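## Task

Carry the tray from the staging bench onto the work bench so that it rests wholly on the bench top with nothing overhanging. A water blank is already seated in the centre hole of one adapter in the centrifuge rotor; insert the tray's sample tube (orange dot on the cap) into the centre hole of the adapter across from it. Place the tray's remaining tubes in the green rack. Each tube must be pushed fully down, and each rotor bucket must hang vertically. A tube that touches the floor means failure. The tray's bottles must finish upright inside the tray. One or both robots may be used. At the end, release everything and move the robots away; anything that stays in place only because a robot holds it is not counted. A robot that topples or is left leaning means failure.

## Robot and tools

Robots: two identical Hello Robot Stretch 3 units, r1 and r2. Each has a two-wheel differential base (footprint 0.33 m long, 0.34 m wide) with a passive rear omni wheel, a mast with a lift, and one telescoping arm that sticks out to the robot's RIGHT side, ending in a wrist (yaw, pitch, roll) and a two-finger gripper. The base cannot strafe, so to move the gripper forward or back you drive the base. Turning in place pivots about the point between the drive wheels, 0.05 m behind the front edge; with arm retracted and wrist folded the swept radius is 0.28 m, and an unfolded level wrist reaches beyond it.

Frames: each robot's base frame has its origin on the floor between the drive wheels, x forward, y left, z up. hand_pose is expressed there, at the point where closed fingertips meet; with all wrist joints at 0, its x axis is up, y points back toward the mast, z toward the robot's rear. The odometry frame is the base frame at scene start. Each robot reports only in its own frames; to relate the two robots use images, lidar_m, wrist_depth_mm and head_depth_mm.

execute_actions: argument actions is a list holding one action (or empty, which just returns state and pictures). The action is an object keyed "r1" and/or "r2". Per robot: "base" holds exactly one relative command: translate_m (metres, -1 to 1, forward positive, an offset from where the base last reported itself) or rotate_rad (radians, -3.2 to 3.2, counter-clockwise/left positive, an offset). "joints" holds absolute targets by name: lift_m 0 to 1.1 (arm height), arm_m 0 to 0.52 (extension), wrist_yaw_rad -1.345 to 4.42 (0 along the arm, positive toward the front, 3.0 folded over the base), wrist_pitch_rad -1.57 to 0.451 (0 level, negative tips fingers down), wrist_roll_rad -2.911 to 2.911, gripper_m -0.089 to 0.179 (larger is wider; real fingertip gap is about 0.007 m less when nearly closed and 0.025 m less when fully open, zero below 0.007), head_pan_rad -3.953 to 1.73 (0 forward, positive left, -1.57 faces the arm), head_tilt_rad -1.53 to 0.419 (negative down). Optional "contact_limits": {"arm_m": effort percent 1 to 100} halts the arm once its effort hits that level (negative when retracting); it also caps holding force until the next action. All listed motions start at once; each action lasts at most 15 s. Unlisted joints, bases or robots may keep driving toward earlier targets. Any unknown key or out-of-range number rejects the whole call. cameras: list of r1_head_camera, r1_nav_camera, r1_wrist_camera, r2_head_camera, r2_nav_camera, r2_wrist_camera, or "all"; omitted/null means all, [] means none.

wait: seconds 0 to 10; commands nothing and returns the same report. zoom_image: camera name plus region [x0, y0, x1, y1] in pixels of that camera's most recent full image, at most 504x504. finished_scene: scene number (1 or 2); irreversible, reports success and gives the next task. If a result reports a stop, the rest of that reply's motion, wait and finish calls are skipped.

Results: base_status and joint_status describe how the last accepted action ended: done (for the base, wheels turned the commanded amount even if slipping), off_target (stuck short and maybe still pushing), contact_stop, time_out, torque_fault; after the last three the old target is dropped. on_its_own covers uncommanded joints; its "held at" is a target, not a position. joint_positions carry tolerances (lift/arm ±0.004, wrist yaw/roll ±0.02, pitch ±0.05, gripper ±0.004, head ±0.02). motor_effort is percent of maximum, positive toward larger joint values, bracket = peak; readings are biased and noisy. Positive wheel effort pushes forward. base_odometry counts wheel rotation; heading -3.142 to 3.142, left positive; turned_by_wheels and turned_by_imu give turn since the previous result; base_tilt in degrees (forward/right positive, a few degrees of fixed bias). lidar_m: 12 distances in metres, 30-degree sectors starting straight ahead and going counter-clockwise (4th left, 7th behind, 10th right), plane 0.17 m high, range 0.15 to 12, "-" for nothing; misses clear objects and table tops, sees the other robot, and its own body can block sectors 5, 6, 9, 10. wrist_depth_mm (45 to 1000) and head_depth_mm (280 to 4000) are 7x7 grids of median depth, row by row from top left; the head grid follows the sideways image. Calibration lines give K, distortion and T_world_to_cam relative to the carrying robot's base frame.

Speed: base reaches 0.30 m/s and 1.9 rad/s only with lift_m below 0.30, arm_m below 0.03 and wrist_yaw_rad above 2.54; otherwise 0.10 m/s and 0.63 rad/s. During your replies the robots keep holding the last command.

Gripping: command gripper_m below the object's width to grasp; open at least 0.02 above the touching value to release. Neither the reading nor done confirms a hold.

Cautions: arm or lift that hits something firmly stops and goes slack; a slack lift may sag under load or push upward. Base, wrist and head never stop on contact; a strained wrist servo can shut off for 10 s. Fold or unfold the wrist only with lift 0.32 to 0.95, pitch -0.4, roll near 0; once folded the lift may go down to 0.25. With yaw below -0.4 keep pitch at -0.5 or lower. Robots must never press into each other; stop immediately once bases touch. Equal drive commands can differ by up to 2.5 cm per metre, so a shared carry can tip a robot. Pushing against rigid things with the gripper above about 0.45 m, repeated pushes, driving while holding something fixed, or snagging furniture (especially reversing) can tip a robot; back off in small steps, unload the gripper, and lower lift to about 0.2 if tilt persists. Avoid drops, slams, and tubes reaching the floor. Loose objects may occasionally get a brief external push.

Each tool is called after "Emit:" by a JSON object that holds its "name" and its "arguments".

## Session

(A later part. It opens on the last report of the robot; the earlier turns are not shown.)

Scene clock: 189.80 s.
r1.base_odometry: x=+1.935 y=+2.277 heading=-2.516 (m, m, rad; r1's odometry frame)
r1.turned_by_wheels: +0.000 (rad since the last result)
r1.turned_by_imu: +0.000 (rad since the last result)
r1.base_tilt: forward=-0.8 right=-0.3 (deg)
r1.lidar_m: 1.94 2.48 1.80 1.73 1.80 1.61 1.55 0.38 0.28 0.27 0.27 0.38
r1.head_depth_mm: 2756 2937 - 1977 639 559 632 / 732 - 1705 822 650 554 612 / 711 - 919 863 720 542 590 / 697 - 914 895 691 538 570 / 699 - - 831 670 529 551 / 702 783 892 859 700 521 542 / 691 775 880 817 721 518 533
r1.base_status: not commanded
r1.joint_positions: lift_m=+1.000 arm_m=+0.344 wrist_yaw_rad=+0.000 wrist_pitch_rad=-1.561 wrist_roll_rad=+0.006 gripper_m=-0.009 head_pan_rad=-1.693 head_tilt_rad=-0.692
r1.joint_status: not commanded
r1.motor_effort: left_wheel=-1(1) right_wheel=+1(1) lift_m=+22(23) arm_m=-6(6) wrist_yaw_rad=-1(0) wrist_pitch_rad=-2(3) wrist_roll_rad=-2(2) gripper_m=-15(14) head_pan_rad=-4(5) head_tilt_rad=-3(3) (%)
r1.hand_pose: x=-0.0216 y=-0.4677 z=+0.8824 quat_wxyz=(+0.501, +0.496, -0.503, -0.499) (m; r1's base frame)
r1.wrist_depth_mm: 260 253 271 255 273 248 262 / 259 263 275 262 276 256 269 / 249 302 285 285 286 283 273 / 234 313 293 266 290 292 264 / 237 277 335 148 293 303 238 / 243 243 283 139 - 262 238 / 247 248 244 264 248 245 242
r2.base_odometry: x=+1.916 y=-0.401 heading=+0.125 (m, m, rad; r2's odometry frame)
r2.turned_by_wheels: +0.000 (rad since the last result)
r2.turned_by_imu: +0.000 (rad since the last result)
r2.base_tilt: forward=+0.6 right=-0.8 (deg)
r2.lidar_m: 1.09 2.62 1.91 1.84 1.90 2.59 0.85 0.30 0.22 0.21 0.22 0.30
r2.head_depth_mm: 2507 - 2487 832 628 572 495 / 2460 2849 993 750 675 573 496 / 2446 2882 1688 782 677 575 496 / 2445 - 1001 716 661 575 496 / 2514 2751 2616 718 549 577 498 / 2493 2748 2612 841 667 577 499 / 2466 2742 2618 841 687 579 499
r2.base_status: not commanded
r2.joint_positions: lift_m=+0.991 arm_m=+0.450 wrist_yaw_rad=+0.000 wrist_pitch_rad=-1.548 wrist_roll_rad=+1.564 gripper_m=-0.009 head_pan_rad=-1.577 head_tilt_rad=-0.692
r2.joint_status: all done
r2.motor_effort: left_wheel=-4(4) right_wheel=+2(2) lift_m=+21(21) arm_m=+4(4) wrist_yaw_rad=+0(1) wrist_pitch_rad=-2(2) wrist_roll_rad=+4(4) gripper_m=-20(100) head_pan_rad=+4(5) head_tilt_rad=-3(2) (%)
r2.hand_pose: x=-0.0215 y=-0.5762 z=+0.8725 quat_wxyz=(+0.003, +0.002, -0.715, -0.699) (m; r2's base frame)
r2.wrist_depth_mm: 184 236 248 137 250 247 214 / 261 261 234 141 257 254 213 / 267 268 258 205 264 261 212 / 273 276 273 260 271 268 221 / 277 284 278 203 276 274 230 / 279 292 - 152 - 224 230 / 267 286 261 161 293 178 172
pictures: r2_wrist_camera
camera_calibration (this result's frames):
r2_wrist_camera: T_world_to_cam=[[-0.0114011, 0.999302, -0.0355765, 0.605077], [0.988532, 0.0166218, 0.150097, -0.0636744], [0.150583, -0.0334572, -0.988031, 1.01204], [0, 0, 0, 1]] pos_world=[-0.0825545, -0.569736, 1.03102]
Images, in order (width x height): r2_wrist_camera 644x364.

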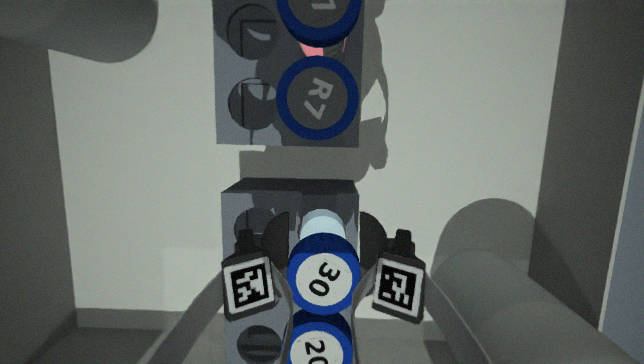

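Emit:
{"name": "execute_actions", "arguments": {"actions": [{"r1":{"base":{"translate_m":-0.004},"joints":{"arm_m":0.341}},"r2":{"joints":{"lift_m":1.1}}}], "cameras": []}}

Emit:
{"name": "execute_actions", "arguments": {"actions": [{"r1":{"joints":{"lift_m":0.955}},"r2":{"base":{"translate_m":-0.68},"joints":{"wrist_roll_rad":0,"arm_m":0.433}}}], "cameras": ["r1_wrist_camera","r2_wrist_camera"]}}

Scene clock: 196.50 s.
r1.base_odometry: x=+1.938 y=+2.280 heading=-2.516 (m, m, rad; r1's odometry frame)
r1.turned_by_wheels: +0.000 (rad since the last result)
r1.turned_by_imu: +0.000 (rad since the last result)
r1.base_tilt: forward=-0.8 right=-0.3 (deg)
r1.lidar_m: 1.95 2.47 1.80 1.73 1.80 1.61 1.55 0.38 0.28 0.27 0.27 0.38
r1.head_depth_mm: 2720 2949 - 1991 641 560 633 / 735 - 2492 814 637 553 610 / 711 - 917 856 723 542 590 / 697 - 915 887 705 538 570 / 698 - - 825 669 529 553 / 699 785 890 850 699 521 542 / 694 775 875 818 721 519 532
r1.base_status: done
r1.joint_positions: lift_m=+1.000 arm_m=+0.341 wrist_yaw_rad=+0.000 wrist_pitch_rad=-1.561 wrist_roll_rad=+0.006 gripper_m=-0.009 head_pan_rad=-1.693 head_tilt_rad=-0.692
r1.joint_status: all done
r1.motor_effort: left_wheel=-1(4) right_wheel=+1(1) lift_m=+22(22) arm_m=-5(5) wrist_yaw_rad=+0(0) wrist_pitch_rad=-2(3) wrist_roll_rad=-2(2) gripper_m=-14(14) head_pan_rad=-4(5) head_tilt_rad=-3(4) (%)
r1.hand_pose: x=-0.0216 y=-0.4647 z=+0.8824 quat_wxyz=(+0.501, +0.496, -0.503, -0.499) (m; r1's base frame)
r1.wrist_depth_mm: 266 250 273 254 270 251 260 / 267 259 278 261 274 252 264 / 256 317 286 283 283 285 270 / 238 304 294 266 292 309 256 / 237 277 354 148 373 295 234 / 241 241 281 139 - 259 239 / 249 246 245 258 242 242 240
r2.base_odometry: x=+1.916 y=-0.401 heading=+0.125 (m, m, rad; r2's odometry frame)
r2.turned_by_wheels: +0.000 (rad since the last result)
r2.turned_by_imu: +0.000 (rad since the last result)
r2.base_tilt: forward=+0.7 right=-0.7 (deg)
r2.lidar_m: 1.08 2.62 1.90 1.83 1.91 2.60 0.85 0.30 0.22 0.21 0.22 0.30
r2.head_depth_mm: 2530 2835 2573 830 629 571 494 / 2521 2811 2493 751 675 574 495 / 2523 2855 2596 782 676 575 496 / - 2872 2604 716 662 575 498 / 2467 2781 2609 717 549 576 498 / 2487 2761 2638 843 667 577 499 / 2492 2758 2645 844 686 579 499
r2.base_status: not commanded
r2.joint_positions: lift_m=+1.099 arm_m=+0.450 wrist_yaw_rad=+0.000 wrist_pitch_rad=-1.548 wrist_roll_rad=+1.564 gripper_m=-0.009 head_pan_rad=-1.577 head_tilt_rad=-0.692
r2.joint_status: all done
r2.motor_effort: left_wheel=-4(4) right_wheel=+2(2) lift_m=+46(48) arm_m=+3(4) wrist_yaw_rad=+1(1) wrist_pitch_rad=-2(1) wrist_roll_rad=+4(4) gripper_m=-19(19) head_pan_rad=+5(5) head_tilt_rad=-3(2) (%)
r2.hand_pose: x=-0.0215 y=-0.5762 z=+0.9815 quat_wxyz=(+0.003, +0.002, -0.715, -0.699) (m; r2's base frame)
r2.wrist_depth_mm: 230 238 356 298 353 347 353 / 371 336 372 309 362 356 362 / 384 377 374 368 374 371 368 / 401 386 388 359 385 376 379 / 409 391 403 205 355 372 390 / 420 366 410 152 - 250 402 / 432 425 428 417 422 220 410
pictures: none
No camera images: the call's "cameras" was empty. Leave "cameras" out to get every camera's image.

Scene clock: 204.47 s.
r1.base_odometry: x=+1.938 y=+2.280 heading=-2.516 (m, m, rad; r1's odometry frame)
r1.turned_by_wheels: +0.000 (rad since the last result)
r1.turned_by_imu: +0.000 (rad since the last result)
r1.base_tilt: forward=-0.7 right=-0.3 (deg)
r1.lidar_m: 1.94 2.48 1.80 1.73 1.79 1.61 1.55 0.38 0.28 0.27 0.27 0.37
r1.head_depth_mm: 2701 3042 2980 - - 560 649 / 739 2904 - 787 619 552 611 / 726 785 934 859 723 544 589 / 717 - 942 880 692 538 570 / 709 772 - 822 651 528 553 / 702 782 889 850 702 521 542 / 692 773 875 819 721 519 532
r1.base_status: not commanded
r1.joint_positions: lift_m=+0.955 arm_m=+0.341 wrist_yaw_rad=+0.000 wrist_pitch_rad=-1.564 wrist_roll_rad=+0.006 gripper_m=-0.009 head_pan_rad=-1.693 head_tilt_rad=-0.692
r1.joint_status: all done
r1.motor_effort: left_wheel=-1(2) right_wheel=+2(1) lift_m=+22(21) arm_m=-5(6) wrist_yaw_rad=+0(1) wrist_pitch_rad=-1(3) wrist_roll_rad=-2(2) gripper_m=-14(14) head_pan_rad=-5(5) head_tilt_rad=-4(3) (%)
r1.hand_pose: x=-0.0216 y=-0.4640 z=+0.8374 quat_wxyz=(+0.500, +0.497, -0.503, -0.500) (m; r1's base frame)
r1.wrist_depth_mm: 209 208 228 200 228 204 205 / 224 212 236 216 235 212 211 / 254 243 242 242 242 240 259 / 235 268 247 222 246 245 253 / 213 260 252 149 251 266 233 / 194 232 283 140 309 256 204 / 200 199 227 257 241 210 194
r2.base_odometry: x=+1.241 y=-0.486 heading=+0.124 (m, m, rad; r2's odometry frame)
r2.turned_by_wheels: +0.000 (rad since the last result)
r2.turned_by_imu: +0.001 (rad since the last result)
r2.base_tilt: forward=+0.7 right=-0.9 (deg)
r2.lidar_m: 0.82 2.60 1.91 1.84 1.90 2.60 2.00 0.29 0.22 0.21 0.22 0.30
r2.head_depth_mm: 2537 2827 2590 1898 677 573 495 / 2536 2842 2612 833 680 574 495 / 2548 2817 2598 834 681 575 496 / - 2879 2711 755 664 575 496 / 2500 2754 2600 838 682 575 498 / 2484 2751 2637 842 684 577 499 / 2474 2760 2628 842 686 578 499
r2.base_status: done
r2.joint_positions: lift_m=+1.099 arm_m=+0.433 wrist_yaw_rad=+0.000 wrist_pitch_rad=-1.548 wrist_roll_rad=+0.008 gripper_m=-0.009 head_pan_rad=-1.577 head_tilt_rad=-0.692
r2.joint_status: all done
r2.motor_effort: left_wheel=-3(8) right_wheel=+3(4) lift_m=+46(46) arm_m=-1(2) wrist_yaw_rad=+0(1) wrist_pitch_rad=-2(2) wrist_roll_rad=-5(5) gripper_m=-19(19) head_pan_rad=+5(5) head_tilt_rad=-3(2) (%)
r2.hand_pose: x=-0.0216 y=-0.5600 z=+0.9815 quat_wxyz=(+0.504, +0.492, -0.507, -0.497) (m; r2's base frame)
r2.wrist_depth_mm: 366 360 362 360 357 356 - / 376 369 369 370 363 366 - / 383 381 375 372 378 375 - / 396 390 389 378 384 378 - / 405 405 401 203 392 389 - / 415 412 407 152 - 406 - / 433 425 428 420 417 420 -
pictures: r1_wrist_camera, r2_wrist_camera
camera_calibration (this result's frames):
r1_wrist_camera: T_world_to_cam=[[-0.999598, 0.0239455, -0.0151862, 0.00793769], [0.0215333, 0.989508, 0.142864, 0.374565], [0.0184479, 0.14248, -0.989626, 1.05453], [0, 0, 0, 1]] pos_world=[-0.019585, -0.521075, 0.990199]
r2_wrist_camera: T_world_to_cam=[[-0.999913, 0.003564, -0.0127058, -0.00865236], [0.00189173, 0.991607, 0.129273, 0.464892], [0.0130599, 0.129238, -0.991528, 1.21185], [0, 0, 0, 1]] pos_world=[-0.0253577, -0.617576, 1.14138]
Images, in order (width x height): r1_wrist_camera 644x364, r2_wrist_camera 644x364.

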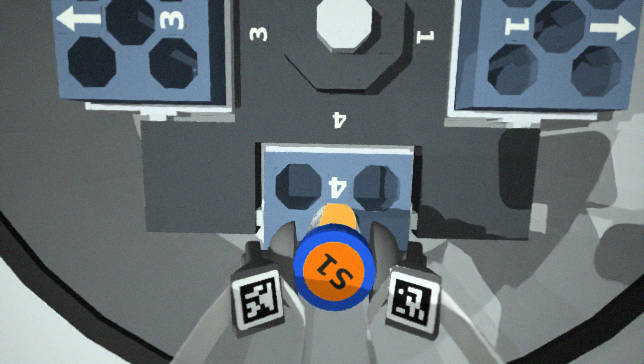

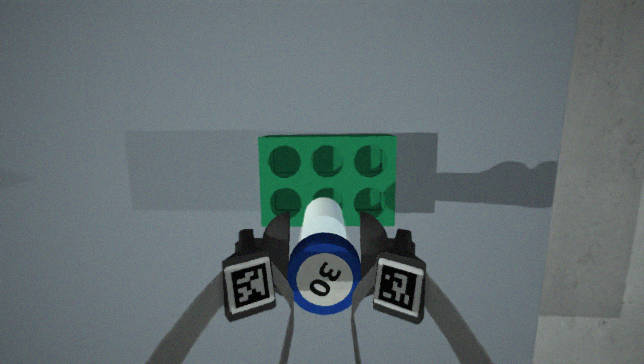

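Emit:
{"name": "execute_actions", "arguments": {"actions": [{"r1":{"joints":{"lift_m":0.92}},"r2":{"base":{"translate_m":0.042},"joints":{"lift_m":1.06}}}], "cameras": ["r1_wrist_camera","r2_wrist_camera"]}}

Scene clock: 207.23 s.
r1.base_odometry: x=+1.938 y=+2.280 heading=-2.516 (m, m, rad; r1's odometry frame)
r1.turned_by_wheels: +0.000 (rad since the last result)
r1.turned_by_imu: +0.000 (rad since the last result)
r1.base_tilt: forward=-0.8 right=-0.3 (deg)
r1.lidar_m: 1.95 2.47 1.81 1.73 1.79 1.61 1.55 0.38 0.28 0.27 0.28 0.37
r1.head_depth_mm: 2746 3044 2865 2298 - - 612 / 738 2886 2954 - 784 551 611 / 727 802 - 869 721 542 591 / 718 780 - 892 710 537 571 / 709 786 - - 653 529 552 / 701 784 887 864 701 520 541 / 695 774 878 819 722 518 532
r1.base_status: not commanded
r1.joint_positions: lift_m=+0.920 arm_m=+0.341 wrist_yaw_rad=+0.000 wrist_pitch_rad=-1.566 wrist_roll_rad=+0.006 gripper_m=-0.009 head_pan_rad=-1.693 head_tilt_rad=-0.692
r1.joint_status: all done
r1.motor_effort: left_wheel=-1(2) right_wheel=+1(2) lift_m=+22(23) arm_m=-4(6) wrist_yaw_rad=+0(0) wrist_pitch_rad=+0(1) wrist_roll_rad=-2(2) gripper_m=-15(13) head_pan_rad=-5(5) head_tilt_rad=-3(3) (%)
r1.hand_pose: x=-0.0216 y=-0.4635 z=+0.8025 quat_wxyz=(+0.500, +0.497, -0.502, -0.501) (m; r1's base frame)
r1.wrist_depth_mm: 185 175 198 179 180 184 175 / 188 178 203 202 202 197 176 / 255 207 207 207 207 207 206 / 234 214 210 186 210 211 246 / 212 228 216 149 213 216 225 / 192 232 279 140 - 253 205 / 170 197 228 243 237 211 180
r2.base_odometry: x=+1.283 y=-0.481 heading=+0.124 (m, m, rad; r2's odometry frame)
r2.turned_by_wheels: +0.000 (rad since the last result)
r2.turned_by_imu: +0.000 (rad since the last result)
r2.base_tilt: forward=+0.6 right=-0.7 (deg)
r2.lidar_m: 0.82 2.61 1.91 1.83 1.90 2.59 2.05 0.31 0.22 0.21 0.22 0.30
r2.head_depth_mm: 2612 2847 2594 829 677 572 494 / 2528 2794 2588 832 679 573 496 / - 2817 2599 834 679 575 496 / - - 2602 756 666 575 498 / 2521 2764 2627 839 683 576 498 / 2490 2776 2625 842 685 577 498 / 2482 2736 2654 843 687 579 499
r2.base_status: done
r2.joint_positions: lift_m=+1.060 arm_m=+0.433 wrist_yaw_rad=+0.000 wrist_pitch_rad=-1.548 wrist_roll_rad=+0.008 gripper_m=-0.009 head_pan_rad=-1.577 head_tilt_rad=-0.692
r2.joint_status: all done
r2.motor_effort: left_wheel=-4(4) right_wheel=+2(10) lift_m=+22(43) arm_m=-1(1) wrist_yaw_rad=+0(0) wrist_pitch_rad=-2(2) wrist_roll_rad=-5(5) gripper_m=-19(19) head_pan_rad=+5(5) head_tilt_rad=-3(3) (%)
r2.hand_pose: x=-0.0216 y=-0.5600 z=+0.9425 quat_wxyz=(+0.504, +0.492, -0.507, -0.497) (m; r2's base frame)
r2.wrist_depth_mm: 327 326 322 321 320 318 316 / 335 332 331 329 329 328 327 / 346 341 339 336 331 335 332 / 354 352 349 290 288 342 342 / 365 361 359 203 322 350 353 / 368 371 367 152 - 361 363 / 386 378 377 376 372 368 370
pictures: r1_wrist_camera, r2_wrist_camera
camera_calibration (this result's frames):
r1_wrist_camera: T_world_to_cam=[[-0.999598, 0.023973, -0.0151392, 0.00736982], [0.0215309, 0.989224, 0.14482, 0.377345], [0.0184478, 0.144436, -0.989342, 1.02056], [0, 0, 0, 1]] pos_world=[-0.0195849, -0.520861, 0.955148]
r2_wrist_camera: T_world_to_cam=[[-0.999913, 0.00348341, -0.012704, -0.00919479], [0.00181204, 0.991607, 0.129273, 0.469931], [0.0130477, 0.129239, -0.991528, 1.17317], [0, 0, 0, 1]] pos_world=[-0.0253528, -0.617575, 1.10237]
Images, in order (width x height): r1_wrist_camera 644x364, r2_wrist_camera 644x364.

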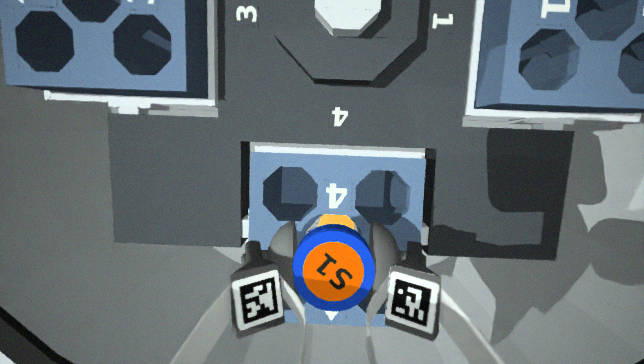

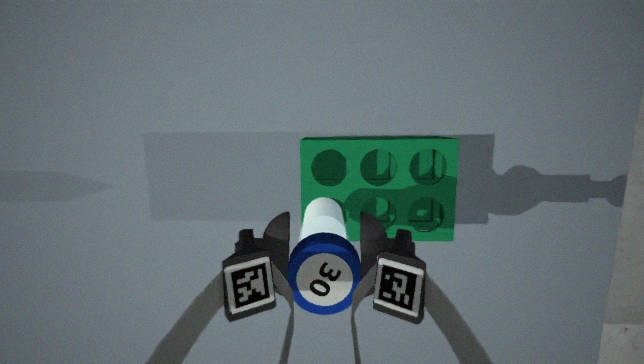

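Emit:
{"name": "execute_actions", "arguments": {"actions": [{"r1":{"joints":{"lift_m":0.905}},"r2":{"base":{"translate_m":-0.005},"joints":{"arm_m":0.424}}}], "cameras": []}}

Emit:
{"name": "execute_actions", "arguments": {"actions": [{"r1":{"joints":{"gripper_m":0.055}},"r2":{"joints":{"lift_m":1.02}}}], "cameras": []}}

Emit:
{"name": "execute_actions", "arguments": {"actions": [{"r1":{"joints":{"lift_m":0.96}},"r2":{"joints":{"lift_m":0.995}}}], "cameras": ["r1_wrist_camera","r2_wrist_camera"]}}

Scene clock: 210.20 s.
r1.base_odometry: x=+1.938 y=+2.280 heading=-2.516 (m, m, rad; r1's odometry frame)
r1.turned_by_wheels: +0.000 (rad since the last result)
r1.turned_by_imu: +0.000 (rad since the last result)
r1.base_tilt: forward=-0.8 right=-0.3 (deg)
r1.lidar_m: 1.95 2.47 1.80 1.73 1.79 1.60 1.55 0.38 0.28 0.27 0.27 0.38
r1.head_depth_mm: 2693 3044 2838 2209 - - 614 / 740 2858 2820 - 614 551 610 / 726 808 - 866 718 543 590 / 718 790 - 907 713 537 571 / 710 789 - - 665 529 552 / 701 784 890 862 700 521 541 / 692 773 878 818 722 518 532
r1.base_status: not commanded
r1.joint_positions: lift_m=+0.909 arm_m=+0.341 wrist_yaw_rad=+0.000 wrist_pitch_rad=-1.566 wrist_roll_rad=+0.006 gripper_m=-0.009 head_pan_rad=-1.693 head_tilt_rad=-0.692
r1.joint_status: lift_m contact_stop (moved -0.011 of -0.015)
r1.on_its_own: lift_m is slack since a contact_stop, until your next command for it (your +0.905 is given up)
r1.motor_effort: left_wheel=-1(1) right_wheel=+1(1) lift_m=+24(26) arm_m=-5(5) wrist_yaw_rad=+0(0) wrist_pitch_rad=+0(0) wrist_roll_rad=-2(2) gripper_m=-15(15) head_pan_rad=-5(4) head_tilt_rad=-3(4) (%)
r1.hand_pose: x=-0.0216 y=-0.4634 z=+0.7916 quat_wxyz=(+0.500, +0.497, -0.502, -0.501) (m; r1's base frame)
r1.wrist_depth_mm: 166 165 189 169 171 176 167 / 181 172 193 192 190 186 166 / 252 199 197 196 196 196 196 / 237 202 202 175 198 200 235 / 213 208 206 147 203 204 220 / 191 232 282 139 307 246 204 / 170 197 230 232 227 208 180
r2.base_odometry: x=+1.278 y=-0.481 heading=+0.124 (m, m, rad; r2's odometry frame)
r2.turned_by_wheels: +0.000 (rad since the last result)
r2.turned_by_imu: +0.000 (rad since the last result)
r2.base_tilt: forward=+0.7 right=-0.8 (deg)
r2.lidar_m: 0.83 2.61 1.91 1.84 1.90 2.60 2.04 0.31 0.22 0.21 0.22 0.30
r2.head_depth_mm: 2625 2818 2584 830 677 572 494 / 2520 2811 2602 833 678 573 495 / - 2812 2619 835 678 575 496 / - - 2602 719 665 575 497 / 2494 2801 2606 836 684 576 499 / 2492 2771 2637 842 685 577 498 / 2487 2746 2644 844 686 578 499
r2.base_status: done
r2.joint_positions: lift_m=+1.060 arm_m=+0.424 wrist_yaw_rad=+0.000 wrist_pitch_rad=-1.548 wrist_roll_rad=+0.008 gripper_m=-0.009 head_pan_rad=-1.577 head_tilt_rad=-0.692
r2.joint_status: all done
r2.motor_effort: left_wheel=-3(8) right_wheel=+3(4) lift_m=+22(22) arm_m=-1(2) wrist_yaw_rad=+2(1) wrist_pitch_rad=-2(1) wrist_roll_rad=-5(5) gripper_m=-20(19) head_pan_rad=+5(4) head_tilt_rad=-3(4) (%)
r2.hand_pose: x=-0.0216 y=-0.5510 z=+0.9425 quat_wxyz=(+0.504, +0.492, -0.507, -0.497) (m; r2's base frame)
r2.wrist_depth_mm: 328 326 322 322 322 318 313 / 337 333 331 329 330 328 325 / 342 342 342 333 333 334 333 / 353 355 353 286 313 347 343 / 365 363 354 202 348 348 355 / 371 369 365 151 - 359 359 / 381 382 379 375 376 369 -
pictures: none
No camera images: the call's "cameras" was empty. Leave "cameras" out to get every camera's image.

not run: a stop came earlier in this reply.

not run: a stop came earlier in this reply.

Emit:
{"name": "execute_actions", "arguments": {"actions": [{"r1":{"joints":{"gripper_m":0.055}},"r2":{"joints":{"lift_m":1.02}}}], "cameras": []}}

Emit:
{"name": "execute_actions", "arguments": {"actions": [{"r1":{"joints":{"lift_m":0.96}},"r2":{"joints":{"lift_m":1.0}}}], "cameras": ["r1_wrist_camera","r2_wrist_camera"]}}

Emit:
{"name": "execute_actions", "arguments": {"actions": [{"r1":{"joints":{"gripper_m":0.0}},"r2":{"joints":{"lift_m":0.985}}}], "cameras": ["r1_wrist_camera","r2_wrist_camera"]}}

Scene clock: 212.90 s.
r1.base_odometry: x=+1.938 y=+2.280 heading=-2.516 (m, m, rad; r1's odometry frame)
r1.turned_by_wheels: +0.000 (rad since the last result)
r1.turned_by_imu: +0.000 (rad since the last result)
r1.base_tilt: forward=-0.7 right=-0.3 (deg)
r1.lidar_m: 1.95 2.47 1.80 1.73 1.79 1.61 1.55 0.38 0.28 0.27 0.27 0.37
r1.head_depth_mm: 2743 3059 2835 2240 - - 613 / 739 2890 2802 - 612 550 611 / 726 803 - 870 718 544 590 / 718 789 - 891 714 537 571 / 710 791 - - 650 529 552 / 700 785 890 862 700 522 542 / 692 775 877 819 721 518 532
r1.base_status: not commanded
r1.joint_positions: lift_m=+0.911 arm_m=+0.341 wrist_yaw_rad=+0.000 wrist_pitch_rad=-1.566 wrist_roll_rad=+0.006 gripper_m=+0.055 head_pan_rad=-1.693 head_tilt_rad=-0.692
r1.joint_status: all done
r1.on_its_own: lift_m is slack since a contact_stop, until your next command for it (your +0.905 is given up)
r1.motor_effort: left_wheel=-1(2) right_wheel=+1(2) lift_m=+23(24) arm_m=-5(4) wrist_yaw_rad=+0(0) wrist_pitch_rad=+0(0) wrist_roll_rad=-2(2) gripper_m=+5(79) head_pan_rad=-5(5) head_tilt_rad=-3(3) (%)
r1.hand_pose: x=-0.0216 y=-0.4634 z=+0.7932 quat_wxyz=(+0.500, +0.497, -0.502, -0.501) (m; r1's base frame)
r1.wrist_depth_mm: 166 166 188 170 173 178 169 / 181 175 193 194 193 185 168 / 254 200 200 200 198 196 199 / 235 204 203 177 202 203 234 / 213 208 208 159 204 204 223 / 193 231 288 152 259 248 204 / 172 196 224 233 228 210 180
r2.base_odometry: x=+1.278 y=-0.481 heading=+0.124 (m, m, rad; r2's odometry frame)
r2.turned_by_wheels: +0.000 (rad since the last result)
r2.turned_by_imu: +0.000 (rad since the last result)
r2.base_tilt: forward=+0.9 right=-0.7 (deg)
r2.lidar_m: 0.82 2.61 1.91 1.83 1.90 2.60 2.03 0.31 0.22 0.21 0.22 0.30
r2.head_depth_mm: - 2920 2608 832 680 572 494 / - 2822 2577 833 680 574 495 / - 2850 2610 835 679 573 496 / - - 997 718 664 576 497 / 2505 2768 2644 838 682 576 498 / 2500 2773 2624 842 685 578 499 / 2495 2750 2654 842 687 578 499
r2.base_status: not commanded
r2.joint_positions: lift_m=+1.020 arm_m=+0.424 wrist_yaw_rad=+0.000 wrist_pitch_rad=-1.548 wrist_roll_rad=+0.008 gripper_m=-0.009 head_pan_rad=-1.577 head_tilt_rad=-0.692
r2.joint_status: all done
r2.motor_effort: left_wheel=-3(3) right_wheel=+3(3) lift_m=+22(23) arm_m=-1(1) wrist_yaw_rad=+1(1) wrist_pitch_rad=-1(2) wrist_roll_rad=-5(5) gripper_m=-19(19) head_pan_rad=+5(5) head_tilt_rad=-2(3) (%)
r2.hand_pose: x=-0.0216 y=-0.5510 z=+0.9025 quat_wxyz=(+0.504, +0.492, -0.507, -0.497) (m; r2's base frame)
r2.wrist_depth_mm: 289 286 284 283 281 276 279 / 295 293 292 288 290 287 287 / 301 302 298 297 291 294 293 / 307 308 307 245 245 304 299 / 321 319 316 204 273 311 309 / 326 327 323 151 - 317 314 / 336 336 336 330 329 328 326
pictures: none
No camera images: the call's "cameras" was empty. Leave "cameras" out to get every camera's image.

Scene clock: 214.17 s.
r1.base_odometry: x=+1.938 y=+2.280 heading=-2.516 (m, m, rad; r1's odometry frame)
r1.turned_by_wheels: +0.000 (rad since the last result)
r1.turned_by_imu: +0.000 (rad since the last result)
r1.base_tilt: forward=-0.8 right=-0.3 (deg)
r1.lidar_m: 1.94 2.48 1.80 1.73 1.79 1.61 1.55 0.38 0.28 0.27 0.28 0.38
r1.head_depth_mm: 2739 3066 2984 - - 561 638 / 738 2911 - 785 621 553 609 / 725 784 931 859 720 543 590 / 717 - 939 867 690 538 571 / 708 766 - 825 669 528 552 / 699 785 891 864 703 521 542 / 693 774 878 813 724 519 533
r1.base_status: not commanded
r1.joint_positions: lift_m=+0.960 arm_m=+0.341 wrist_yaw_rad=+0.000 wrist_pitch_rad=-1.566 wrist_roll_rad=+0.006 gripper_m=+0.055 head_pan_rad=-1.693 head_tilt_rad=-0.692
r1.joint_status: all done
r1.motor_effort: left_wheel=-2(1) right_wheel=+0(1) lift_m=+26(30) arm_m=-6(5) wrist_yaw_rad=+0(0) wrist_pitch_rad=+0(0) wrist_roll_rad=-2(2) gripper_m=+2(5) head_pan_rad=-4(5) head_tilt_rad=-3(3) (%)
r1.hand_pose: x=-0.0216 y=-0.4634 z=+0.8422 quat_wxyz=(+0.500, +0.497, -0.502, -0.501) (m; r1's base frame)
r1.wrist_depth_mm: 216 214 235 206 234 210 209 / 241 232 242 224 240 218 220 / 253 250 247 246 246 245 244 / 236 255 250 240 250 253 256 / 213 267 319 201 253 262 229 / 197 231 289 259 - 255 204 / 204 204 225 257 236 209 200
r2.base_odometry: x=+1.278 y=-0.481 heading=+0.124 (m, m, rad; r2's odometry frame)
r2.turned_by_wheels: +0.000 (rad since the last result)
r2.turned_by_imu: +0.000 (rad since the last result)
r2.base_tilt: forward=+0.5 right=-0.8 (deg)
r2.lidar_m: 0.82 2.61 1.91 1.83 1.91 2.60 2.04 0.31 0.22 0.21 0.22 0.30
r2.head_depth_mm: 2470 - 2592 830 678 571 495 / - 2862 2564 833 679 574 496 / - 2908 2609 832 679 574 496 / 2447 - 999 786 664 575 497 / 2500 2783 2613 840 683 576 498 / 2483 2770 2629 840 685 577 498 / 2466 2764 2651 843 688 578 500
r2.base_status: not commanded
r2.joint_positions: lift_m=+1.000 arm_m=+0.424 wrist_yaw_rad=+0.000 wrist_pitch_rad=-1.548 wrist_roll_rad=+0.008 gripper_m=-0.009 head_pan_rad=-1.577 head_tilt_rad=-0.692
r2.joint_status: all done
r2.motor_effort: left_wheel=-3(3) right_wheel=+3(3) lift_m=+22(22) arm_m=-1(1) wrist_yaw_rad=+1(0) wrist_pitch_rad=-2(2) wrist_roll_rad=-5(5) gripper_m=-19(20) head_pan_rad=+5(5) head_tilt_rad=-3(3) (%)
r2.hand_pose: x=-0.0216 y=-0.5510 z=+0.8825 quat_wxyz=(+0.504, +0.492, -0.507, -0.497) (m; r2's base frame)
r2.wrist_depth_mm: 267 268 268 265 262 262 260 / 276 276 273 269 270 268 264 / 283 281 282 274 250 273 272 / 292 287 284 226 225 281 279 / 298 297 295 205 260 290 289 / 303 306 303 151 - 296 298 / 315 315 314 307 308 307 303
pictures: r1_wrist_camera, r2_wrist_camera
camera_calibration (this result's frames):
r1_wrist_camera: T_world_to_cam=[[-0.999598, 0.0239789, -0.0151397, 0.00797475], [0.0215369, 0.989227, 0.1448, 0.371602], [0.0184487, 0.144416, -0.989345, 1.05988], [0, 0, 0, 1]] pos_world=[-0.0195851, -0.520853, 0.9949]
r2_wrist_camera: T_world_to_cam=[[-0.999914, 0.00334119, -0.0127009, -0.0100696], [0.00167141, 0.991608, 0.129273, 0.468762], [0.0130262, 0.129241, -0.991528, 1.11252], [0, 0, 0, 1]] pos_world=[-0.0253441, -0.608577, 1.04237]
Images, in order (width x height): r1_wrist_camera 644x364, r2_wrist_camera 644x364.

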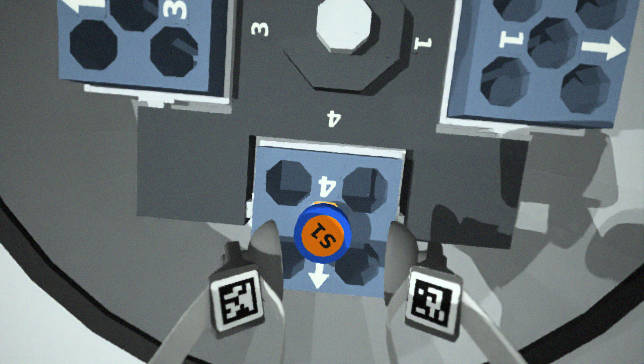

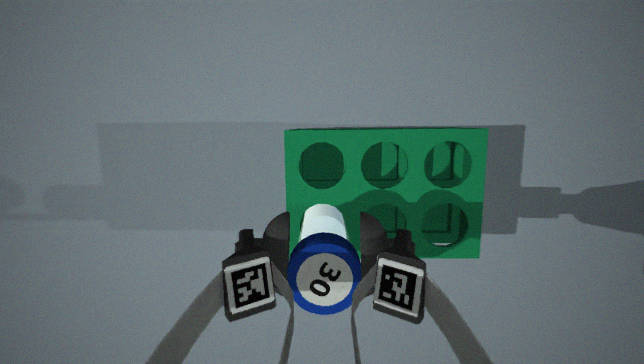

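Scene clock: 215.20 s.
r1.base_odometry: x=+1.938 y=+2.280 heading=-2.516 (m, m, rad; r1's odometry frame)
r1.turned_by_wheels: +0.000 (rad since the last result)
r1.turned_by_imu: +0.000 (rad since the last result)
r1.base_tilt: forward=-0.7 right=-0.3 (deg)
r1.lidar_m: 1.95 2.48 1.80 1.73 1.79 1.61 1.55 0.38 0.28 0.27 0.28 0.37
r1.head_depth_mm: 2744 3047 3025 - - 561 637 / 738 2896 - 785 621 553 611 / 725 786 934 858 718 543 590 / 719 - 938 878 698 538 571 / 707 767 - 823 655 529 553 / 701 787 891 863 701 521 542 / 694 773 878 813 723 518 532
r1.base_status: not commanded
r1.joint_positions: lift_m=+0.960 arm_m=+0.341 wrist_yaw_rad=+0.000 wrist_pitch_rad=-1.566 wrist_roll_rad=+0.006 gripper_m=+0.000 head_pan_rad=-1.693 head_tilt_rad=-0.692
r1.joint_status: all done
r1.motor_effort: left_wheel=-1(2) right_wheel=+1(1) lift_m=+27(27) arm_m=-6(5) wrist_yaw_rad=+0(0) wrist_pitch_rad=+0(0) wrist_roll_rad=-2(2) gripper_m=-2(78) head_pan_rad=-5(5) head_tilt_rad=-3(3) (%)
r1.hand_pose: x=-0.0216 y=-0.4634 z=+0.8422 quat_wxyz=(+0.500, +0.497, -0.502, -0.501) (m; r1's base frame)
r1.wrist_depth_mm: 215 214 235 206 233 211 210 / 242 231 239 221 239 219 219 / 254 249 249 244 244 246 248 / 235 256 248 240 249 252 256 / 215 265 306 214 255 264 230 / 199 232 278 - 304 256 204 / 204 205 228 243 236 213 200
r2.base_odometry: x=+1.278 y=-0.481 heading=+0.124 (m, m, rad; r2's odometry frame)
r2.turned_by_wheels: +0.000 (rad since the last result)
r2.turned_by_imu: +0.000 (rad since the last result)
r2.base_tilt: forward=+0.6 right=-0.8 (deg)
r2.lidar_m: 0.82 2.61 1.90 1.84 1.90 2.59 2.04 0.31 0.22 0.21 0.22 0.30
r2.head_depth_mm: 2521 - 2438 832 677 571 494 / 2451 2894 2581 831 678 573 495 / 2455 2908 2601 835 678 574 496 / 2461 - - 863 665 575 497 / 2497 2789 2621 840 682 576 497 / 2476 2770 2614 840 684 577 499 / 2482 2761 2652 841 686 578 499
r2.base_status: not commanded
r2.joint_positions: lift_m=+0.985 arm_m=+0.424 wrist_yaw_rad=+0.000 wrist_pitch_rad=-1.548 wrist_roll_rad=+0.008 gripper_m=-0.009 head_pan_rad=-1.577 head_tilt_rad=-0.692
r2.joint_status: all done
r2.motor_effort: left_wheel=-3(3) right_wheel=+3(3) lift_m=+22(22) arm_m=-1(1) wrist_yaw_rad=+1(1) wrist_pitch_rad=-1(1) wrist_roll_rad=-5(5) gripper_m=-19(20) head_pan_rad=+4(5) head_tilt_rad=-3(3) (%)
r2.hand_pose: x=-0.0216 y=-0.5510 z=+0.8675 quat_wxyz=(+0.504, +0.492, -0.507, -0.497) (m; r2's base frame)
r2.wrist_depth_mm: 252 251 251 249 249 248 247 / 261 258 258 255 256 251 253 / 266 265 265 258 259 258 258 / 275 275 270 209 210 263 266 / 280 279 277 204 244 271 271 / 289 285 - 152 - 282 282 / 298 295 292 294 291 286 286
pictures: r1_wrist_camera, r2_wrist_camera
camera_calibration (this result's frames):
r1_wrist_camera: T_world_to_cam=[[-0.999598, 0.0239785, -0.0151397, 0.0079746], [0.0215366, 0.989227, 0.1448, 0.371602], [0.0184487, 0.144416, -0.989345, 1.05988], [0, 0, 0, 1]] pos_world=[-0.0195851, -0.520853, 0.9949]
r2_wrist_camera: T_world_to_cam=[[-0.999914, 0.00334084, -0.0127009, -0.0102601], [0.00167106, 0.991608, 0.129273, 0.470699], [0.0130262, 0.129241, -0.991528, 1.09766], [0, 0, 0, 1]] pos_world=[-0.0253441, -0.608577, 1.02738]
Images, in order (width x height): r1_wrist_camera 644x364, r2_wrist_camera 644x364.

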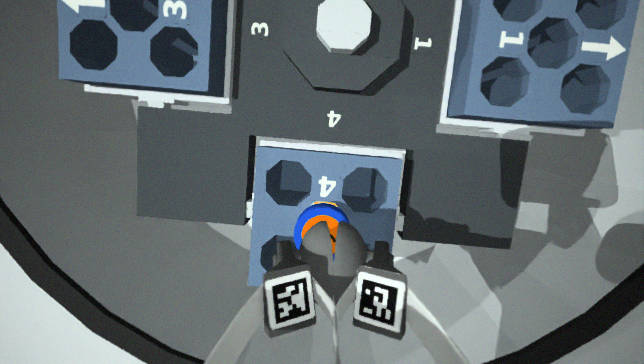

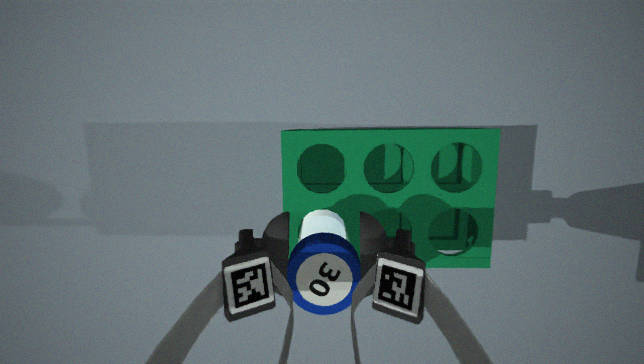

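Emit:
{"name": "execute_actions", "arguments": {"actions": [{"r1":{"base":{"translate_m":0.006},"joints":{"lift_m":0.96}},"r2":{"joints":{"gripper_m":0.055}}}], "cameras": []}}

Emit:
{"name": "execute_actions", "arguments": {"actions": [{"r1":{"joints":{"lift_m":0.93}},"r2":{"joints":{"lift_m":1.06}}}], "cameras": ["r1_wrist_camera","r2_wrist_camera"]}}

Scene clock: 218.57 s.
r1.base_odometry: x=+1.933 y=+2.276 heading=-2.516 (m, m, rad; r1's odometry frame)
r1.turned_by_wheels: +0.000 (rad since the last result)
r1.turned_by_imu: +0.000 (rad since the last result)
r1.base_tilt: forward=-0.8 right=-0.3 (deg)
r1.lidar_m: 1.95 2.47 1.80 1.73 1.79 1.61 1.55 0.38 0.28 0.27 0.28 0.37
r1.head_depth_mm: 2737 3030 2982 - - 559 637 / 734 2887 - 806 630 553 610 / 725 786 935 858 719 543 590 / 718 - 938 853 710 537 571 / 708 766 - 816 651 528 552 / 701 784 887 858 701 522 541 / 695 773 880 812 721 518 532
r1.base_status: done
r1.joint_positions: lift_m=+0.960 arm_m=+0.341 wrist_yaw_rad=+0.000 wrist_pitch_rad=-1.566 wrist_roll_rad=+0.006 gripper_m=+0.000 head_pan_rad=-1.693 head_tilt_rad=-0.692
r1.joint_status: all done
r1.motor_effort: left_wheel=-1(2) right_wheel=+1(4) lift_m=+26(24) arm_m=-4(5) wrist_yaw_rad=-1(0) wrist_pitch_rad=+0(0) wrist_roll_rad=-2(2) gripper_m=-2(1) head_pan_rad=-5(5) head_tilt_rad=-3(3) (%)
r1.hand_pose: x=-0.0216 y=-0.4634 z=+0.8422 quat_wxyz=(+0.500, +0.497, -0.502, -0.501) (m; r1's base frame)
r1.wrist_depth_mm: 237 219 232 216 233 212 208 / 244 232 240 233 241 218 218 / 247 288 246 245 245 245 248 / 230 265 255 227 249 250 262 / 206 261 327 227 255 259 237 / 199 227 286 - 314 259 209 / 206 206 226 242 242 216 199
r2.base_odometry: x=+1.278 y=-0.481 heading=+0.124 (m, m, rad; r2's odometry frame)
r2.turned_by_wheels: +0.000 (rad since the last result)
r2.turned_by_imu: +0.000 (rad since the last result)
r2.base_tilt: forward=+0.6 right=-0.9 (deg)
r2.lidar_m: 0.82 2.61 1.91 1.84 1.90 2.60 2.04 0.31 0.22 0.21 0.22 0.30
r2.head_depth_mm: 2528 - 2435 831 677 572 495 / 2493 2890 2589 834 680 573 495 / 2449 2887 2602 833 678 575 496 / 2450 - - 836 664 575 497 / 2495 2772 2603 840 683 576 498 / 2493 2760 2598 841 685 578 499 / 2468 2751 2637 844 685 578 499
r2.base_status: not commanded
r2.joint_positions: lift_m=+0.985 arm_m=+0.424 wrist_yaw_rad=+0.000 wrist_pitch_rad=-1.551 wrist_roll_rad=+0.008 gripper_m=+0.055 head_pan_rad=-1.577 head_tilt_rad=-0.692
r2.joint_status: all done
r2.motor_effort: left_wheel=-3(3) right_wheel=+3(3) lift_m=+22(22) arm_m=-1(1) wrist_yaw_rad=+1(0) wrist_pitch_rad=+0(2) wrist_roll_rad=-5(5) gripper_m=+1(92) head_pan_rad=+4(4) head_tilt_rad=-4(3) (%)
r2.hand_pose: x=-0.0216 y=-0.5502 z=+0.8675 quat_wxyz=(+0.503, +0.493, -0.507, -0.497) (m; r2's base frame)
r2.wrist_depth_mm: 254 255 251 251 247 247 244 / 260 260 258 256 253 253 252 / 265 265 264 206 258 259 259 / 274 273 271 211 208 264 264 / 281 281 278 209 244 274 272 / 291 288 - 154 - 282 280 / 297 299 295 293 291 288 289
pictures: none
No camera images: the call's "cameras" was empty. Leave "cameras" out to get every camera's image.

Scene clock: 220.10 s.
r1.base_odometry: x=+1.933 y=+2.276 heading=-2.516 (m, m, rad; r1's odometry frame)
r1.turned_by_wheels: +0.000 (rad since the last result)
r1.turned_by_imu: +0.000 (rad since the last result)
r1.base_tilt: forward=-0.7 right=-0.3 (deg)
r1.lidar_m: 1.94 2.47 1.80 1.73 1.80 1.61 1.55 0.38 0.28 0.27 0.28 0.37
r1.head_depth_mm: 2713 3040 2972 - - 559 650 / 735 2869 - - 729 553 610 / 725 790 922 859 719 543 590 / 718 774 - 859 711 537 570 / 709 780 - 805 653 530 553 / 701 785 889 856 700 521 541 / 694 775 877 817 722 518 532
r1.base_status: not commanded
r1.joint_positions: lift_m=+0.940 arm_m=+0.341 wrist_yaw_rad=+0.000 wrist_pitch_rad=-1.566 wrist_roll_rad=+0.006 gripper_m=+0.000 head_pan_rad=-1.693 head_tilt_rad=-0.692
r1.joint_status: lift_m contact_stop (moved -0.020 of -0.030)
r1.on_its_own: lift_m is slack since a contact_stop, until your next command for it (your +0.930 is given up)
r1.motor_effort: left_wheel=-1(2) right_wheel=+1(1) lift_m=+24(23) arm_m=-5(5) wrist_yaw_rad=+0(0) wrist_pitch_rad=+0(0) wrist_roll_rad=-2(2) gripper_m=-1(1) head_pan_rad=-5(4) head_tilt_rad=-3(3) (%)
r1.hand_pose: x=-0.0216 y=-0.4634 z=+0.8220 quat_wxyz=(+0.500, +0.497, -0.502, -0.501) (m; r1's base frame)
r1.wrist_depth_mm: 196 194 217 196 198 191 191 / 231 217 224 220 220 212 196 / 248 230 229 225 226 227 227 / 228 236 232 207 232 229 265 / 207 247 237 206 236 235 237 / 188 227 276 - 314 261 209 / 182 194 225 245 240 217 185
r2.base_odometry: x=+1.278 y=-0.481 heading=+0.124 (m, m, rad; r2's odometry frame)
r2.turned_by_wheels: +0.000 (rad since the last result)
r2.turned_by_imu: +0.000 (rad since the last result)
r2.base_tilt: forward=+0.8 right=-0.8 (deg)
r2.lidar_m: 0.82 2.62 1.91 1.83 1.90 2.60 2.04 0.31 0.22 0.21 0.22 0.30
r2.head_depth_mm: 2629 2841 2588 829 676 572 494 / 2560 2815 2594 834 679 573 495 / - 2811 2614 835 678 575 496 / - - 2501 810 664 576 497 / 2497 2760 2623 838 683 577 498 / 2488 2760 2617 840 685 578 499 / 2470 2755 2625 844 686 578 499
r2.base_status: not commanded
r2.joint_positions: lift_m=+1.060 arm_m=+0.424 wrist_yaw_rad=+0.000 wrist_pitch_rad=-1.551 wrist_roll_rad=+0.008 gripper_m=+0.055 head_pan_rad=-1.577 head_tilt_rad=-0.692
r2.joint_status: all done
r2.motor_effort: left_wheel=-3(3) right_wheel=+2(3) lift_m=+45(46) arm_m=-1(1) wrist_yaw_rad=+0(0) wrist_pitch_rad=+0(0) wrist_roll_rad=-5(5) gripper_m=+1(0) head_pan_rad=+4(4) head_tilt_rad=-3(3) (%)
r2.hand_pose: x=-0.0216 y=-0.5502 z=+0.9416 quat_wxyz=(+0.503, +0.493, -0.507, -0.497) (m; r2's base frame)
r2.wrist_depth_mm: 327 324 323 319 320 318 318 / 338 336 330 328 328 322 325 / 339 344 336 337 333 336 338 / 354 348 349 286 284 340 343 / 358 360 353 354 350 351 350 / 373 368 - 363 - 361 363 / 387 383 384 379 374 371 -
pictures: r1_wrist_camera, r2_wrist_camera
camera_calibration (this result's frames):
r1_wrist_camera: T_world_to_cam=[[-0.999598, 0.0239774, -0.0151382, 0.00766632], [0.0215346, 0.989217, 0.144863, 0.374456], [0.0184484, 0.144479, -0.989336, 1.0399], [0, 0, 0, 1]] pos_world=[-0.019585, -0.520845, 0.974682]
r2_wrist_camera: T_world_to_cam=[[-0.999914, 0.0033857, -0.0126907, -0.00930666], [0.00167339, 0.991171, 0.132582, 0.456916], [0.0130275, 0.132549, -0.991091, 1.17241], [0, 0, 0, 1]] pos_world=[-0.0253441, -0.608252, 1.10127]
Images, in order (width x height): r1_wrist_camera 644x364, r2_wrist_camera 644x364.

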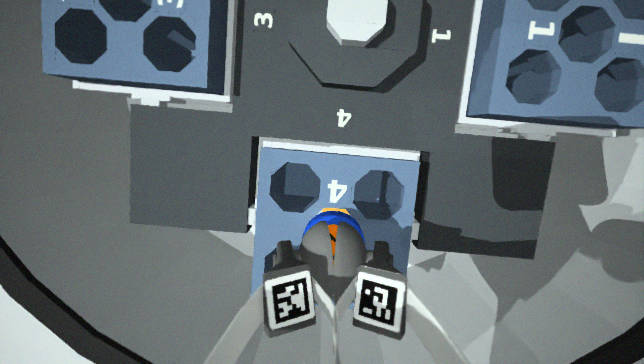

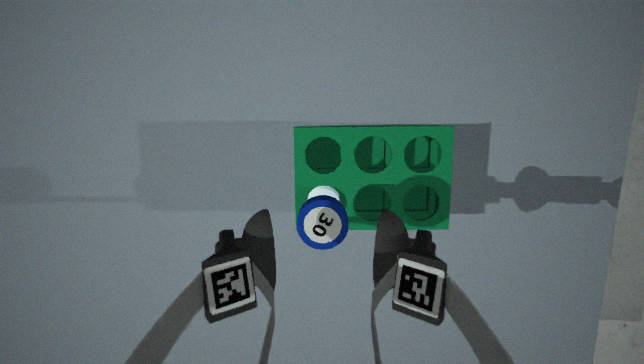

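Emit:
{"name": "execute_actions", "arguments": {"actions": [{"r1":{"joints":{"lift_m":1.06}},"r2":{"base":{"translate_m":0.678},"joints":{"lift_m":1.1,"arm_m":0.45,"gripper_m":0.065}}}], "cameras": ["r1_wrist_camera","r2_wrist_camera"]}}

Emit:
{"name": "execute_actions", "arguments": {"actions": [{"r1":{"base":{"translate_m":-0.5},"joints":{"lift_m":1.1,"arm_m":0}},"r2":{"joints":{"lift_m":1.03}}}], "cameras": ["r2_wrist_camera"]}}

Scene clock: 229.83 s.
r1.base_odometry: x=+1.933 y=+2.276 heading=-2.516 (m, m, rad; r1's odometry frame)
r1.turned_by_wheels: +0.000 (rad since the last result)
r1.turned_by_imu: +0.000 (rad since the last result)
r1.base_tilt: forward=-0.7 right=-0.3 (deg)
r1.lidar_m: 1.94 2.47 1.80 1.73 1.79 1.62 1.55 0.38 0.28 0.27 0.28 0.38
r1.head_depth_mm: - 3135 2807 2146 641 562 633 / - 869 2571 823 651 552 611 / 739 829 916 860 717 543 590 / - 825 910 876 712 538 570 / - - 919 844 675 529 553 / 701 782 891 859 701 521 541 / 692 771 875 815 722 518 533
r1.base_status: not commanded
r1.joint_positions: lift_m=+1.060 arm_m=+0.341 wrist_yaw_rad=+0.000 wrist_pitch_rad=-1.566 wrist_roll_rad=+0.006 gripper_m=+0.000 head_pan_rad=-1.693 head_tilt_rad=-0.692
r1.joint_status: all done
r1.motor_effort: left_wheel=-1(1) right_wheel=+1(0) lift_m=+27(30) arm_m=-6(6) wrist_yaw_rad=+0(1) wrist_pitch_rad=+0(0) wrist_roll_rad=-2(2) gripper_m=-1(2) head_pan_rad=-5(5) head_tilt_rad=-2(3) (%)
r1.hand_pose: x=-0.0216 y=-0.4634 z=+0.9422 quat_wxyz=(+0.500, +0.497, -0.502, -0.501) (m; r1's base frame)
r1.wrist_depth_mm: 273 318 310 330 329 322 293 / 280 325 314 318 337 314 292 / 291 351 346 342 344 344 284 / 296 310 354 328 349 355 287 / 304 295 385 338 401 315 294 / - 304 305 - 312 298 299 / - 314 310 308 311 308 310
r2.base_odometry: x=+1.951 y=-0.397 heading=+0.124 (m, m, rad; r2's odometry frame)
r2.turned_by_wheels: +0.000 (rad since the last result)
r2.turned_by_imu: -0.001 (rad since the last result)
r2.base_tilt: forward=+0.6 right=-0.9 (deg)
r2.lidar_m: 1.08 2.62 1.91 1.84 1.91 2.60 0.85 0.30 0.22 0.21 0.22 0.30
r2.head_depth_mm: 2559 2822 2584 804 653 572 494 / 2541 2829 788 710 676 573 495 / 2553 2809 2608 807 678 574 496 / - 2886 2617 737 563 577 497 / 2503 2775 2617 793 573 576 498 / 2491 2746 2621 843 685 578 498 / 2499 2753 2640 841 685 578 499
r2.base_status: done
r2.joint_positions: lift_m=+1.100 arm_m=+0.450 wrist_yaw_rad=+0.000 wrist_pitch_rad=-1.551 wrist_roll_rad=+0.008 gripper_m=+0.065 head_pan_rad=-1.577 head_tilt_rad=-0.692
r2.joint_status: all done
r2.motor_effort: left_wheel=-3(4) right_wheel=+2(9) lift_m=+45(47) arm_m=+3(2) wrist_yaw_rad=+1(0) wrist_pitch_rad=+0(0) wrist_roll_rad=-5(5) gripper_m=+0(55) head_pan_rad=+5(5) head_tilt_rad=-3(3) (%)
r2.hand_pose: x=-0.0216 y=-0.5756 z=+0.9816 quat_wxyz=(+0.503, +0.493, -0.507, -0.497) (m; r2's base frame)
r2.wrist_depth_mm: 362 359 358 355 353 294 297 / 377 371 369 371 362 361 359 / 382 383 372 369 369 340 368 / 398 391 390 321 325 312 381 / 405 406 395 395 387 389 387 / 421 412 - 371 - 396 399 / 426 426 422 277 369 357 414
pictures: r1_wrist_camera, r2_wrist_camera
camera_calibration (this result's frames):
r1_wrist_camera: T_world_to_cam=[[-0.999598, 0.0239788, -0.0151398, 0.00948862], [0.0215369, 0.989227, 0.144797, 0.357126], [0.0184487, 0.144413, -0.989346, 1.15881], [0, 0, 0, 1]] pos_world=[-0.0195851, -0.520852, 1.09489]
r2_wrist_camera: T_world_to_cam=[[-0.999914, 0.00332769, -0.0126896, -0.00874742], [0.00161604, 0.991171, 0.132582, 0.476821], [0.0130188, 0.13255, -0.991091, 1.21542], [0, 0, 0, 1]] pos_world=[-0.0253405, -0.633687, 1.14126]
Images, in order (width x height): r1_wrist_camera 644x364, r2_wrist_camera 644x364.

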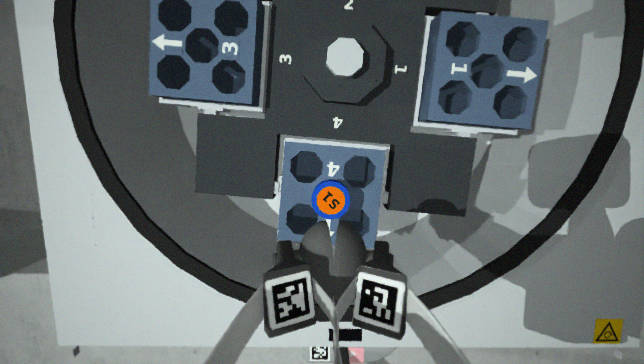

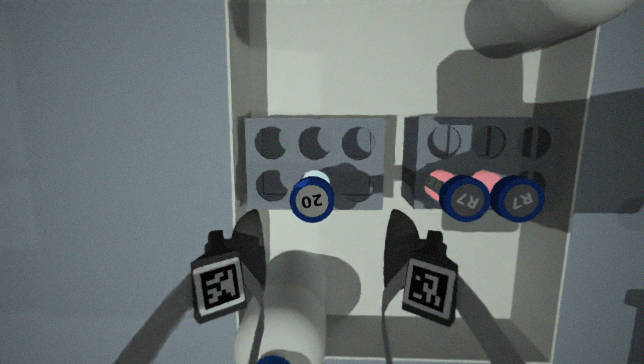

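Scene clock: 235.77 s.
r1.base_odometry: x=+2.339 y=+2.569 heading=-2.516 (m, m, rad; r1's odometry frame)
r1.turned_by_wheels: +0.000 (rad since the last result)
r1.turned_by_imu: -0.002 (rad since the last result)
r1.base_tilt: forward=-0.8 right=-0.2 (deg)
r1.lidar_m: 2.43 2.48 1.79 1.73 1.50 1.10 1.05 1.09 1.48 0.31 0.28 0.38
r1.head_depth_mm: - - - - 1614 1421 1254 / - - - - - - - / - - - - - - - / - - - - - - - / - - - - - - - / 2572 2862 2694 2045 1007 810 715 / 2528 2850 2585 1040 901 792 683
r1.base_status: done
r1.joint_positions: lift_m=+1.100 arm_m=+0.000 wrist_yaw_rad=+0.000 wrist_pitch_rad=-1.566 wrist_roll_rad=+0.005 gripper_m=+0.000 head_pan_rad=-1.693 head_tilt_rad=-0.692
r1.joint_status: all done
r1.motor_effort: left_wheel=+0(5) right_wheel=+0(3) lift_m=+26(30) arm_m=-5(6) wrist_yaw_rad=-1(1) wrist_pitch_rad=+0(0) wrist_roll_rad=-2(2) gripper_m=-2(2) head_pan_rad=-5(5) head_tilt_rad=-3(3) (%)
r1.hand_pose: x=-0.0216 y=-0.1226 z=+0.9822 quat_wxyz=(+0.500, +0.497, -0.502, -0.500) (m; r1's base frame)
r1.wrist_depth_mm: 384 415 551 - - - - / 568 565 561 - - - - / - - - - - - - / - - - - - - - / - - - - - - - / - - - - - - - / - - - - - - -
r2.base_odometry: x=+1.951 y=-0.397 heading=+0.124 (m, m, rad; r2's odometry frame)
r2.turned_by_wheels: +0.000 (rad since the last result)
r2.turned_by_imu: +0.000 (rad since the last result)
r2.base_tilt: forward=+0.7 right=-0.8 (deg)
r2.lidar_m: 1.08 2.62 1.90 1.84 1.91 2.60 0.85 0.30 0.22 0.21 0.22 0.30
r2.head_depth_mm: - 2866 2606 801 651 571 494 / 2601 2816 788 711 676 573 495 / - 2820 2601 780 678 573 496 / - - 1753 715 563 576 497 / 2501 2793 2611 788 574 577 497 / 2484 2766 2639 840 684 577 498 / 2489 2747 2633 844 686 578 499
r2.base_status: not commanded
r2.joint_positions: lift_m=+1.030 arm_m=+0.450 wrist_yaw_rad=+0.000 wrist_pitch_rad=-1.551 wrist_roll_rad=+0.008 gripper_m=+0.065 head_pan_rad=-1.577 head_tilt_rad=-0.692
r2.joint_status: all done
r2.motor_effort: left_wheel=-3(3) right_wheel=+2(2) lift_m=+21(42) arm_m=+3(3) wrist_yaw_rad=+1(0) wrist_pitch_rad=+0(0) wrist_roll_rad=-5(5) gripper_m=+0(0) head_pan_rad=+4(5) head_tilt_rad=-3(3) (%)
r2.hand_pose: x=-0.0216 y=-0.5756 z=+0.9125 quat_wxyz=(+0.503, +0.493, -0.507, -0.497) (m; r2's base frame)
r2.wrist_depth_mm: 297 294 292 289 288 285 244 / 306 304 297 296 295 293 280 / 314 313 259 302 284 274 242 / 320 319 263 250 281 248 246 / 331 327 325 195 302 192 192 / 337 339 - 328 - 325 288 / 351 349 268 277 334 337 292
pictures: r2_wrist_camera
camera_calibration (this result's frames):
r2_wrist_camera: T_world_to_cam=[[-0.999914, 0.00332762, -0.0126896, -0.00962312], [0.00161596, 0.991171, 0.132582, 0.485971], [0.0130188, 0.13255, -0.991091, 1.14703], [0, 0, 0, 1]] pos_world=[-0.0253405, -0.633687, 1.07226]
Images, in order (width x height): r2_wrist_camera 644x364.

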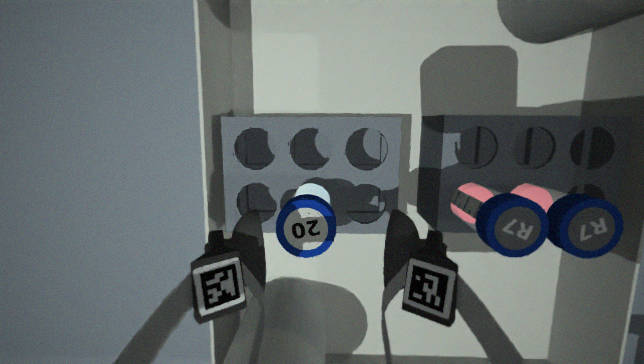

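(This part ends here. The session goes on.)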